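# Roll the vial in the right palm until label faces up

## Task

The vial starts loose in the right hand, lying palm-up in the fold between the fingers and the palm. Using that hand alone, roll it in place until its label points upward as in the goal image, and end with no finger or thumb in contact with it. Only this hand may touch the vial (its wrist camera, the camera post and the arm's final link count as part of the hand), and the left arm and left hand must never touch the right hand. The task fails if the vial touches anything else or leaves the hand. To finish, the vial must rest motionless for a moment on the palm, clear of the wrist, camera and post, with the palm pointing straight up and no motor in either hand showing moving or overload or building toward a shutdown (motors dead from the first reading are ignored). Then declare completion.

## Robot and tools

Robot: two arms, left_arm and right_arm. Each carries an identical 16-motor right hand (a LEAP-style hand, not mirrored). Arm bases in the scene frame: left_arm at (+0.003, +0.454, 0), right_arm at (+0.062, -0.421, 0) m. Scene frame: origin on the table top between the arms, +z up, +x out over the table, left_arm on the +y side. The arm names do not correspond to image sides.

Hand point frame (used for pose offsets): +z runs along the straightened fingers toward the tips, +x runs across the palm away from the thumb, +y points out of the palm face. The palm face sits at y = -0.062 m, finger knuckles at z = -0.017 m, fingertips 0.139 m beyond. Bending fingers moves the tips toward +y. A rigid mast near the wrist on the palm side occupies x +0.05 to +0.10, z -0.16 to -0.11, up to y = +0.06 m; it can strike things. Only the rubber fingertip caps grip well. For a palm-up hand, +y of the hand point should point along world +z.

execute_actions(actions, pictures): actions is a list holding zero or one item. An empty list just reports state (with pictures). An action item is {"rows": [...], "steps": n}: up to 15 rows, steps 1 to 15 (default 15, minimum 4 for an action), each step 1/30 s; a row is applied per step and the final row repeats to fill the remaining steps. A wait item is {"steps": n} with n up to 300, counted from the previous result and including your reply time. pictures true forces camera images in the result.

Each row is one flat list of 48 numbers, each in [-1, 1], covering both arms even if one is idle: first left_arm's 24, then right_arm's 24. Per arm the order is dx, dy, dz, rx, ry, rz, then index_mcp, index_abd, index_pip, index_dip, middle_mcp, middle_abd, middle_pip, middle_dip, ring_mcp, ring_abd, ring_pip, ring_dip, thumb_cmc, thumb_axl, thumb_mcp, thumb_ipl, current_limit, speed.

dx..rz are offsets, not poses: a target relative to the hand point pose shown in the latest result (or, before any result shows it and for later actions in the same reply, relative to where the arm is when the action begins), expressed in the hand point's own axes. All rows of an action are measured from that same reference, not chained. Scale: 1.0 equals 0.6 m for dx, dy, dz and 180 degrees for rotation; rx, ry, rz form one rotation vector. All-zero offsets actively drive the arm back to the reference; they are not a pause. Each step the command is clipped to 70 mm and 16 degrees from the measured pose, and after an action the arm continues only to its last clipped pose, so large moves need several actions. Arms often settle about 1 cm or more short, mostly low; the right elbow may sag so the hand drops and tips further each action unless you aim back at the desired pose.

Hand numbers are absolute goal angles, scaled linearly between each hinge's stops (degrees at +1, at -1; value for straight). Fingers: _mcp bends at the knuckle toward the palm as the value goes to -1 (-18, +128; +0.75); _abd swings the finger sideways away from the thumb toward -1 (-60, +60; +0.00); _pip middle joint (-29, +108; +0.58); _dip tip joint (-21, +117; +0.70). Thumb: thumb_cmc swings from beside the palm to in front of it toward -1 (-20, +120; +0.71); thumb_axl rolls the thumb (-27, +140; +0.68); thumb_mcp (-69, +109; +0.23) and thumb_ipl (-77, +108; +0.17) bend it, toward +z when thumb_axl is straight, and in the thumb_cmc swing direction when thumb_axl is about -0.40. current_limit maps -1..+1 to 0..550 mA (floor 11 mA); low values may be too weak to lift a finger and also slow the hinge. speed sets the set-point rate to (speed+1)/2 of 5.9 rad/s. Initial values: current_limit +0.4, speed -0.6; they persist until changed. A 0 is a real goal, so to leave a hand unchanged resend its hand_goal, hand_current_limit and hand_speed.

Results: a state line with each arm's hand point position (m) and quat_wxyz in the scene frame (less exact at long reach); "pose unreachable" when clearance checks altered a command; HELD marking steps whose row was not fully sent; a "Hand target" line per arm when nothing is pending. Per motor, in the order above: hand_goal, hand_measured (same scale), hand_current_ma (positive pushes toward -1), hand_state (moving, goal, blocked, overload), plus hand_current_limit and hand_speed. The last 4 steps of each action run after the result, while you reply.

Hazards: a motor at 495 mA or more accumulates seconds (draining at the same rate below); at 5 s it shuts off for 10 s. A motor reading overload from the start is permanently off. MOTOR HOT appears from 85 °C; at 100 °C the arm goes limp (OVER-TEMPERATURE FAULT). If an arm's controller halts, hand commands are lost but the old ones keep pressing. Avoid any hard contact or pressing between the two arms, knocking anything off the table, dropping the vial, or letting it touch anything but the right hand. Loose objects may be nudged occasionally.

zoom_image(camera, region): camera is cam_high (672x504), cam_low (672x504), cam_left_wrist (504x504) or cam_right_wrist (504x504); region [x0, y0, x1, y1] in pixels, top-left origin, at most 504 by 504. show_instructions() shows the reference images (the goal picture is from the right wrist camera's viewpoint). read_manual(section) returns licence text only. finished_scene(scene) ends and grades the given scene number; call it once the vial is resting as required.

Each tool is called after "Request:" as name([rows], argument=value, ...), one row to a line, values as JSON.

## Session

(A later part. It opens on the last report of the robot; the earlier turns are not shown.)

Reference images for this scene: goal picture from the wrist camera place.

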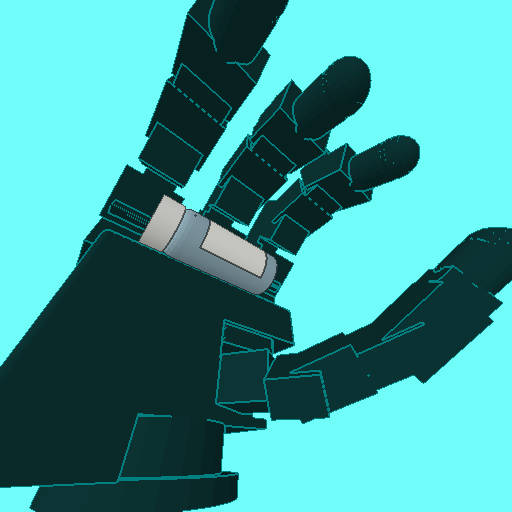

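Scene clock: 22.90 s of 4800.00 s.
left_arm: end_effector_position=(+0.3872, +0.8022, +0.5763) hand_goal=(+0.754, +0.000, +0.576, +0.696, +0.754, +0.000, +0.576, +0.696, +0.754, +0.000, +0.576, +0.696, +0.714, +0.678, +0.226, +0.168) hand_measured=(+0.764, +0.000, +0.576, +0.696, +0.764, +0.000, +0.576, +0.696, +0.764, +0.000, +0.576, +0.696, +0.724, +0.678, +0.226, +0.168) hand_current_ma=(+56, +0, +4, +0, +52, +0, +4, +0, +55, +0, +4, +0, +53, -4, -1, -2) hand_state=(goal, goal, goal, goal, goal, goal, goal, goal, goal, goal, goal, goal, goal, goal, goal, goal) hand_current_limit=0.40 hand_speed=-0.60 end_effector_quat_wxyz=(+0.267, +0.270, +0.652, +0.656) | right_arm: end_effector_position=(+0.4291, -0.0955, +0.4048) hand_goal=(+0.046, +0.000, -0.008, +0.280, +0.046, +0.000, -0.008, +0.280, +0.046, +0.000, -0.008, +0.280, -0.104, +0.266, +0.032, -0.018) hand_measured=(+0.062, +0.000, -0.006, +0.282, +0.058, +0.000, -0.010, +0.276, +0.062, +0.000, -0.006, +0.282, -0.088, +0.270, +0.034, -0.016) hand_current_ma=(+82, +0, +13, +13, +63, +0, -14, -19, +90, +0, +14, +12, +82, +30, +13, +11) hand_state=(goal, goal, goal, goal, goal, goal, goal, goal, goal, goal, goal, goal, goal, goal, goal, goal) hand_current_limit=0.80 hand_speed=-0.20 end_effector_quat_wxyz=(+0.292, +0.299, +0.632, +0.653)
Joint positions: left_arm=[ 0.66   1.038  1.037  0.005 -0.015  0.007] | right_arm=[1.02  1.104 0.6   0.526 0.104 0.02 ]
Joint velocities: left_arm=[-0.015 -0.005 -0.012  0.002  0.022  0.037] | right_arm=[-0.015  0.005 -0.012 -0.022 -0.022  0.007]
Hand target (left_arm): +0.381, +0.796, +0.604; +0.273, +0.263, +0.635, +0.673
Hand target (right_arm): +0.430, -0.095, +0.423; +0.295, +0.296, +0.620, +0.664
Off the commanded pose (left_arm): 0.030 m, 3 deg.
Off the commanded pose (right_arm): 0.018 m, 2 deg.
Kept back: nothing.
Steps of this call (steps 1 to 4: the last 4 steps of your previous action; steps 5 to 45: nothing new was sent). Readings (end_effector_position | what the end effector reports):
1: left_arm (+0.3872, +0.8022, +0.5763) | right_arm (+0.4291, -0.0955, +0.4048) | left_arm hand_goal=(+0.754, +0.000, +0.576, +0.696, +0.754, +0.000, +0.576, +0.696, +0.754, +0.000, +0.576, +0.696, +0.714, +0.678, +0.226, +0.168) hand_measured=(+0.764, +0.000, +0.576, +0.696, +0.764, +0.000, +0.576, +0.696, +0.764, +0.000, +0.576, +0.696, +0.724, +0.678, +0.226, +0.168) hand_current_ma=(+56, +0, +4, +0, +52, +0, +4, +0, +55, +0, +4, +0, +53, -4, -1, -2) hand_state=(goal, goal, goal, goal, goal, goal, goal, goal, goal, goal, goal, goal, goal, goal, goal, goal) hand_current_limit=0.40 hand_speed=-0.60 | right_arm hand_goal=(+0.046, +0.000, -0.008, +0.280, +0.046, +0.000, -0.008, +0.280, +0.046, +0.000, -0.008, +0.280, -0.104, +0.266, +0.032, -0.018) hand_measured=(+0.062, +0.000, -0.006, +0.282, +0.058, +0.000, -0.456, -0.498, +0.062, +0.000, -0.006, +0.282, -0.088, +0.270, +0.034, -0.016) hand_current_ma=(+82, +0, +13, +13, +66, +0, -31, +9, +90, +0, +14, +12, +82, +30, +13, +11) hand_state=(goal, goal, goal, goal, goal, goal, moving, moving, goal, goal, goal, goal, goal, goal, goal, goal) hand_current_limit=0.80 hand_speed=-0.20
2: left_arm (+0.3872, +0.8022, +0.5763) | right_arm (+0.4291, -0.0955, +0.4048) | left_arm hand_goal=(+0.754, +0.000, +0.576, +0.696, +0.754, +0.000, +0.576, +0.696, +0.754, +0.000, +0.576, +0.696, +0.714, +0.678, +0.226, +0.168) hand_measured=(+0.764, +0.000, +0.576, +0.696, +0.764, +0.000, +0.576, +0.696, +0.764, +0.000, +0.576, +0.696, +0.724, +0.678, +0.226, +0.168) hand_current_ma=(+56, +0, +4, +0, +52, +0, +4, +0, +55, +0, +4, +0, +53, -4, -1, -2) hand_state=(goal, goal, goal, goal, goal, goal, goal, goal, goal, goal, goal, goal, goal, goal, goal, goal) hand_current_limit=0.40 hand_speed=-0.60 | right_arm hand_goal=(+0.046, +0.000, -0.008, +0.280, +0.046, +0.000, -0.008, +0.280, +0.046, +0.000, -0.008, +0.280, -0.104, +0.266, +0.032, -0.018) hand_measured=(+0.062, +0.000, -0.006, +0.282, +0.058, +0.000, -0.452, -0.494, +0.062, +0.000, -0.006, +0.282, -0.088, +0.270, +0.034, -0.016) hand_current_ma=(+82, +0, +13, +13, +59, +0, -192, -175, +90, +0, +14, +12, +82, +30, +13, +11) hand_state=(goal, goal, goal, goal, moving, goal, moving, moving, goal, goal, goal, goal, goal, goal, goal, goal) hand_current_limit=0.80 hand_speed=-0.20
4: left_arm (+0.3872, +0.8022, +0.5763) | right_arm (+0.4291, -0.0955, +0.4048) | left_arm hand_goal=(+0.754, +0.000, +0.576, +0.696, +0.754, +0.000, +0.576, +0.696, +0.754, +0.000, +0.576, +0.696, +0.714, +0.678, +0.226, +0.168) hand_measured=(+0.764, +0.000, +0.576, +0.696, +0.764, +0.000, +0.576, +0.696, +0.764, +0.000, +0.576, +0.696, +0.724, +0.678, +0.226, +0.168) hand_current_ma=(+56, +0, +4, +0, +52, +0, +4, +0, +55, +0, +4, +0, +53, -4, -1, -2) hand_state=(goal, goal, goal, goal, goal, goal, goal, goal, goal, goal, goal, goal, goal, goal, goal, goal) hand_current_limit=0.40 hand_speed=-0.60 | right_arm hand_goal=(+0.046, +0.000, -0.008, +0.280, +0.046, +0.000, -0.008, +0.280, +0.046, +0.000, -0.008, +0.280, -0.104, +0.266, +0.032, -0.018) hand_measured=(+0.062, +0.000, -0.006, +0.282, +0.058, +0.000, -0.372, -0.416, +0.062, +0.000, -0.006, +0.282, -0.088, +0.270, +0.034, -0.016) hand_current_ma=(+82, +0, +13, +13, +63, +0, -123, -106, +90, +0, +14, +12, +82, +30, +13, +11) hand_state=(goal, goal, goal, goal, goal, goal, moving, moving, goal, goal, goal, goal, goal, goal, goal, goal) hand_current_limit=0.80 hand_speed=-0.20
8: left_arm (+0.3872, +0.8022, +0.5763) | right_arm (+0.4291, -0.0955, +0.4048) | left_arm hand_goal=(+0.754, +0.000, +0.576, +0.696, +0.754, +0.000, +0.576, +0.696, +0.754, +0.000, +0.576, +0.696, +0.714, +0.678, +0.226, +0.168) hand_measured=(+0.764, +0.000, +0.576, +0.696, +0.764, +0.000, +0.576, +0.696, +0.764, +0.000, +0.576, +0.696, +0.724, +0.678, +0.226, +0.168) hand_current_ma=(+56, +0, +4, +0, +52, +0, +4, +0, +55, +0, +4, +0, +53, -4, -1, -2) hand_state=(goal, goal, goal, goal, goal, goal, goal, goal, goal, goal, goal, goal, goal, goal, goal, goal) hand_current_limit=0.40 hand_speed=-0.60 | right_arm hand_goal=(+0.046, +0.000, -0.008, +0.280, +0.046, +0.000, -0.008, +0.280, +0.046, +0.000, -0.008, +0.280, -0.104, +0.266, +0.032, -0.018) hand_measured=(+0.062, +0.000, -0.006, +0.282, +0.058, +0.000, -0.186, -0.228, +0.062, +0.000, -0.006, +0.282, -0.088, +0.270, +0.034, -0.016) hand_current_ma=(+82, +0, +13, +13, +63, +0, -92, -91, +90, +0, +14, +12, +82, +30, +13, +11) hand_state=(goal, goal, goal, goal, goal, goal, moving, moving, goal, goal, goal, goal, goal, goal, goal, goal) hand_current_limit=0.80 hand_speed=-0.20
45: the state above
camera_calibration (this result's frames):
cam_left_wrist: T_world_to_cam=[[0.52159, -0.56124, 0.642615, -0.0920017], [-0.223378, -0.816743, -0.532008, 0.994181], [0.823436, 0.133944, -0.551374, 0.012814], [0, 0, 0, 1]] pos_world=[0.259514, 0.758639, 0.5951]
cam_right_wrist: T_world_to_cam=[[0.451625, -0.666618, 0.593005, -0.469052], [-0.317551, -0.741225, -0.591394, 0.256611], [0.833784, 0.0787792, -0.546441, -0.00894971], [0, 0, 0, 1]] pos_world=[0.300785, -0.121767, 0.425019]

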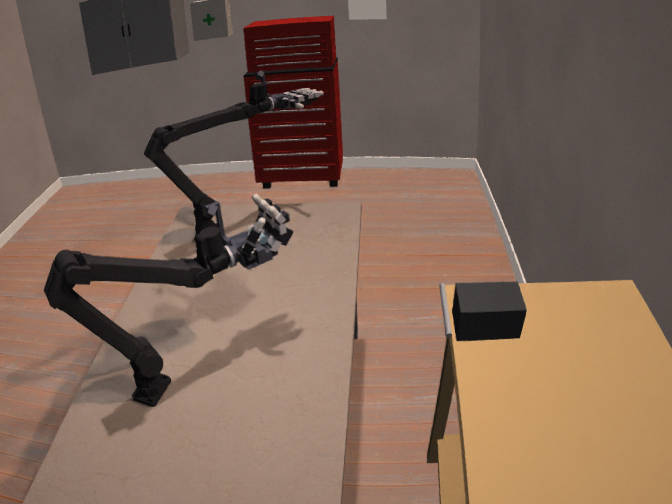

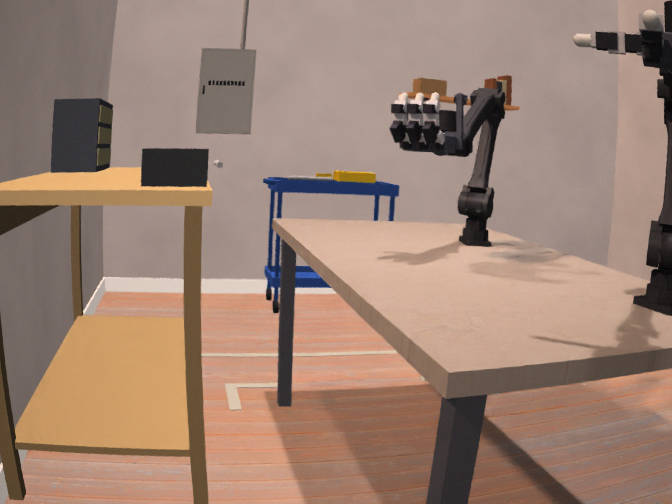

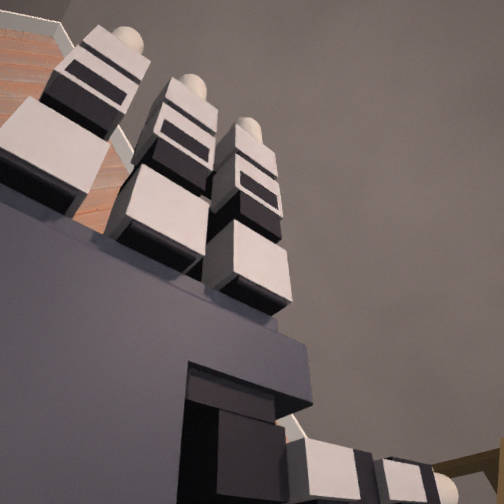

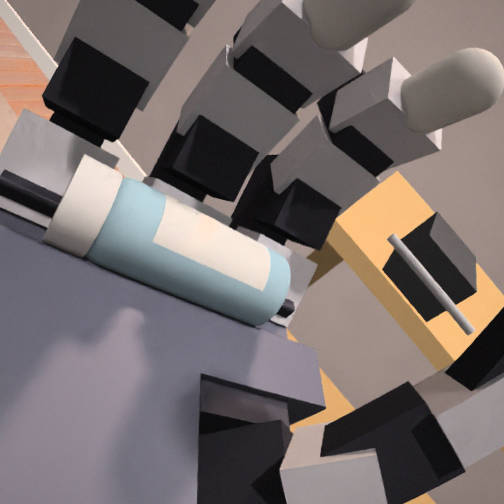

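Request:
execute_actions([
  {"steps":60},
], pictures=true)

Scene clock: 24.90 s of 4800.00 s.
left_arm: end_effector_position=(+0.3872, +0.8022, +0.5763) hand_goal=(+0.754, +0.000, +0.576, +0.696, +0.754, +0.000, +0.576, +0.696, +0.754, +0.000, +0.576, +0.696, +0.714, +0.678, +0.226, +0.168) hand_measured=(+0.764, +0.000, +0.576, +0.696, +0.764, +0.000, +0.576, +0.696, +0.764, +0.000, +0.576, +0.696, +0.724, +0.678, +0.226, +0.168) hand_current_ma=(+56, +0, +4, +0, +52, +0, +4, +0, +55, +0, +4, +0, +53, -4, -1, -2) hand_state=(goal, goal, goal, goal, goal, goal, goal, goal, goal, goal, goal, goal, goal, goal, goal, goal) hand_current_limit=0.40 hand_speed=-0.60 end_effector_quat_wxyz=(+0.267, +0.270, +0.652, +0.656) | right_arm: end_effector_position=(+0.4291, -0.0955, +0.4048) hand_goal=(+0.046, +0.000, -0.008, +0.280, +0.046, +0.000, -0.008, +0.280, +0.046, +0.000, -0.008, +0.280, -0.104, +0.266, +0.032, -0.018) hand_measured=(+0.062, +0.000, -0.006, +0.282, +0.058, +0.000, -0.010, +0.276, +0.062, +0.000, -0.006, +0.282, -0.088, +0.270, +0.034, -0.016) hand_current_ma=(+82, +0, +13, +13, +63, +0, -14, -19, +90, +0, +14, +12, +82, +30, +13, +11) hand_state=(goal, goal, goal, goal, goal, goal, goal, goal, goal, goal, goal, goal, goal, goal, goal, goal) hand_current_limit=0.80 hand_speed=-0.20 end_effector_quat_wxyz=(+0.292, +0.299, +0.632, +0.653)
Joint positions: left_arm=[ 0.66   1.038  1.037  0.005 -0.015  0.007] | right_arm=[1.02  1.104 0.6   0.526 0.104 0.02 ]
Joint velocities: left_arm=[-0.005 -0.005  0.002  0.017 -0.051 -0.081] | right_arm=[-0.005 -0.024 -0.007  0.002  0.007 -0.007]
Hand target (left_arm): +0.381, +0.796, +0.604; +0.273, +0.263, +0.635, +0.673
Hand target (right_arm): +0.430, -0.095, +0.423; +0.295, +0.296, +0.620, +0.664
Off the commanded pose (left_arm): 0.030 m, 3 deg.
Off the commanded pose (right_arm): 0.018 m, 2 deg.
Kept back: nothing.
Steps of this call (steps 1 to 60: nothing new was sent). Readings (end_effector_position | what the end effector reports):
1: left_arm (+0.3872, +0.8022, +0.5763) | right_arm (+0.4291, -0.0955, +0.4048) | left_arm hand_goal=(+0.754, +0.000, +0.576, +0.696, +0.754, +0.000, +0.576, +0.696, +0.754, +0.000, +0.576, +0.696, +0.714, +0.678, +0.226, +0.168) hand_measured=(+0.764, +0.000, +0.576, +0.696, +0.764, +0.000, +0.576, +0.696, +0.764, +0.000, +0.576, +0.696, +0.724, +0.678, +0.226, +0.168) hand_current_ma=(+56, +0, +4, +0, +52, +0, +4, +0, +55, +0, +4, +0, +53, -4, -1, -2) hand_state=(goal, goal, goal, goal, goal, goal, goal, goal, goal, goal, goal, goal, goal, goal, goal, goal) hand_current_limit=0.40 hand_speed=-0.60 | right_arm hand_goal=(+0.046, +0.000, -0.008, +0.280, +0.046, +0.000, -0.008, +0.280, +0.046, +0.000, -0.008, +0.280, -0.104, +0.266, +0.032, -0.018) hand_measured=(+0.062, +0.000, -0.006, +0.282, +0.058, +0.000, -0.010, +0.276, +0.062, +0.000, -0.006, +0.282, -0.088, +0.270, +0.034, -0.016) hand_current_ma=(+82, +0, +13, +13, +63, +0, -14, -19, +90, +0, +14, +12, +82, +30, +13, +11) hand_state=(goal, goal, goal, goal, goal, goal, goal, goal, goal, goal, goal, goal, goal, goal, goal, goal) hand_current_limit=0.80 hand_speed=-0.20
2: left_arm (+0.3872, +0.8022, +0.5763) | right_arm (+0.4291, -0.0955, +0.4048) | left_arm hand_goal=(+0.754, +0.000, +0.576, +0.696, +0.754, +0.000, +0.576, +0.696, +0.754, +0.000, +0.576, +0.696, +0.714, +0.678, +0.226, +0.168) hand_measured=(+0.764, +0.000, +0.576, +0.696, +0.764, +0.000, +0.576, +0.696, +0.764, +0.000, +0.576, +0.696, +0.724, +0.678, +0.226, +0.168) hand_current_ma=(+56, +0, +4, +0, +52, +0, +4, +0, +55, +0, +4, +0, +53, -4, -1, -2) hand_state=(goal, goal, goal, goal, goal, goal, goal, goal, goal, goal, goal, goal, goal, goal, goal, goal) hand_current_limit=0.40 hand_speed=-0.60 | right_arm hand_goal=(+0.046, +0.000, -0.008, +0.280, +0.046, +0.000, -0.008, +0.280, +0.046, +0.000, -0.008, +0.280, -0.104, +0.266, +0.032, -0.018) hand_measured=(+0.062, +0.000, -0.006, +0.282, +0.058, +0.000, -0.010, +0.276, +0.062, +0.000, -0.006, +0.282, -0.088, +0.270, +0.034, -0.016) hand_current_ma=(+82, +0, +13, +13, +63, +0, -14, -19, +90, +0, +14, +12, +82, +30, +13, +11) hand_state=(goal, goal, goal, goal, goal, goal, goal, goal, goal, goal, goal, goal, goal, goal, goal, goal) hand_current_limit=0.80 hand_speed=-0.20
4: left_arm (+0.3872, +0.8022, +0.5763) | right_arm (+0.4291, -0.0955, +0.4048) | left_arm hand_goal=(+0.754, +0.000, +0.576, +0.696, +0.754, +0.000, +0.576, +0.696, +0.754, +0.000, +0.576, +0.696, +0.714, +0.678, +0.226, +0.168) hand_measured=(+0.764, +0.000, +0.576, +0.696, +0.764, +0.000, +0.576, +0.696, +0.764, +0.000, +0.576, +0.696, +0.724, +0.678, +0.226, +0.168) hand_current_ma=(+56, +0, +4, +0, +52, +0, +4, +0, +55, +0, +4, +0, +53, -4, -1, -2) hand_state=(goal, goal, goal, goal, goal, goal, goal, goal, goal, goal, goal, goal, goal, goal, goal, goal) hand_current_limit=0.40 hand_speed=-0.60 | right_arm hand_goal=(+0.046, +0.000, -0.008, +0.280, +0.046, +0.000, -0.008, +0.280, +0.046, +0.000, -0.008, +0.280, -0.104, +0.266, +0.032, -0.018) hand_measured=(+0.062, +0.000, -0.006, +0.282, +0.058, +0.000, -0.010, +0.276, +0.062, +0.000, -0.006, +0.282, -0.088, +0.270, +0.034, -0.016) hand_current_ma=(+82, +0, +13, +13, +63, +0, -14, -19, +90, +0, +14, +12, +82, +30, +13, +11) hand_state=(goal, goal, goal, goal, goal, goal, goal, goal, goal, goal, goal, goal, goal, goal, goal, goal) hand_current_limit=0.80 hand_speed=-0.20
8: left_arm (+0.3872, +0.8022, +0.5763) | right_arm (+0.4291, -0.0955, +0.4048) | left_arm hand_goal=(+0.754, +0.000, +0.576, +0.696, +0.754, +0.000, +0.576, +0.696, +0.754, +0.000, +0.576, +0.696, +0.714, +0.678, +0.226, +0.168) hand_measured=(+0.764, +0.000, +0.576, +0.696, +0.764, +0.000, +0.576, +0.696, +0.764, +0.000, +0.576, +0.696, +0.724, +0.678, +0.226, +0.168) hand_current_ma=(+56, +0, +4, +0, +52, +0, +4, +0, +55, +0, +4, +0, +53, -4, -1, -2) hand_state=(goal, goal, goal, goal, goal, goal, goal, goal, goal, goal, goal, goal, goal, goal, goal, goal) hand_current_limit=0.40 hand_speed=-0.60 | right_arm hand_goal=(+0.046, +0.000, -0.008, +0.280, +0.046, +0.000, -0.008, +0.280, +0.046, +0.000, -0.008, +0.280, -0.104, +0.266, +0.032, -0.018) hand_measured=(+0.062, +0.000, -0.006, +0.282, +0.058, +0.000, -0.010, +0.276, +0.062, +0.000, -0.006, +0.282, -0.088, +0.270, +0.034, -0.016) hand_current_ma=(+82, +0, +13, +13, +63, +0, -14, -19, +90, +0, +14, +12, +82, +30, +13, +11) hand_state=(goal, goal, goal, goal, goal, goal, goal, goal, goal, goal, goal, goal, goal, goal, goal, goal) hand_current_limit=0.80 hand_speed=-0.20
60: the state above
camera_calibration (this result's frames):
cam_left_wrist: T_world_to_cam=[[0.52159, -0.56124, 0.642615, -0.0920017], [-0.223378, -0.816743, -0.532008, 0.994181], [0.823436, 0.133944, -0.551374, 0.012814], [0, 0, 0, 1]] pos_world=[0.259514, 0.758639, 0.5951]
cam_right_wrist: T_world_to_cam=[[0.451625, -0.666618, 0.593005, -0.469052], [-0.317551, -0.741225, -0.591394, 0.256611], [0.833784, 0.0787792, -0.546441, -0.00894971], [0, 0, 0, 1]] pos_world=[0.300785, -0.121767, 0.425019]

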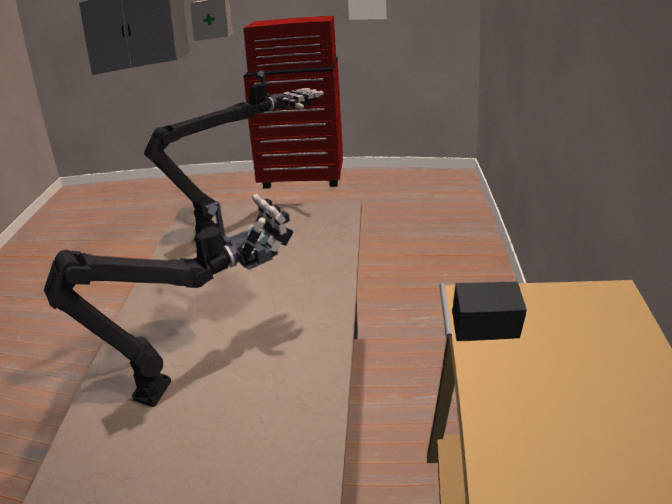

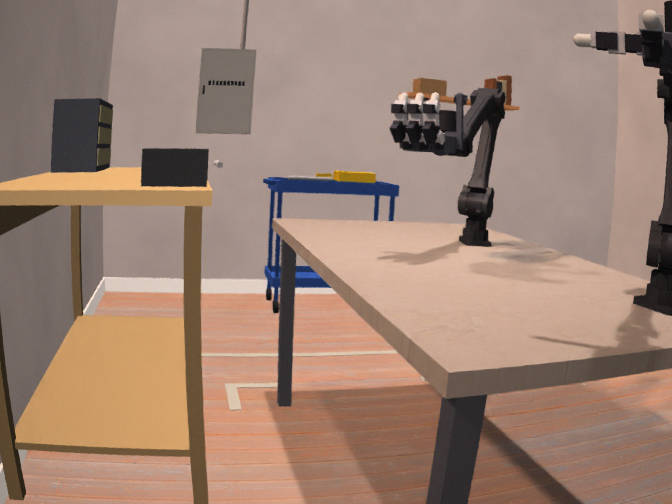

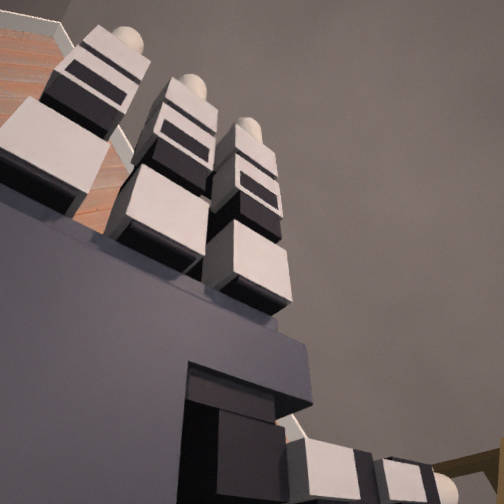

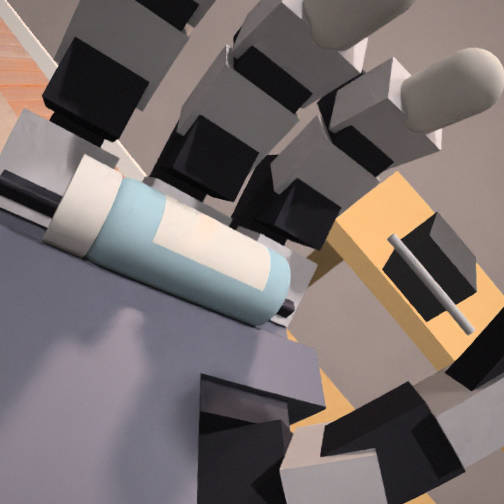

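Request:
finished_scene(scene=2)

The scene is finished: the task was done.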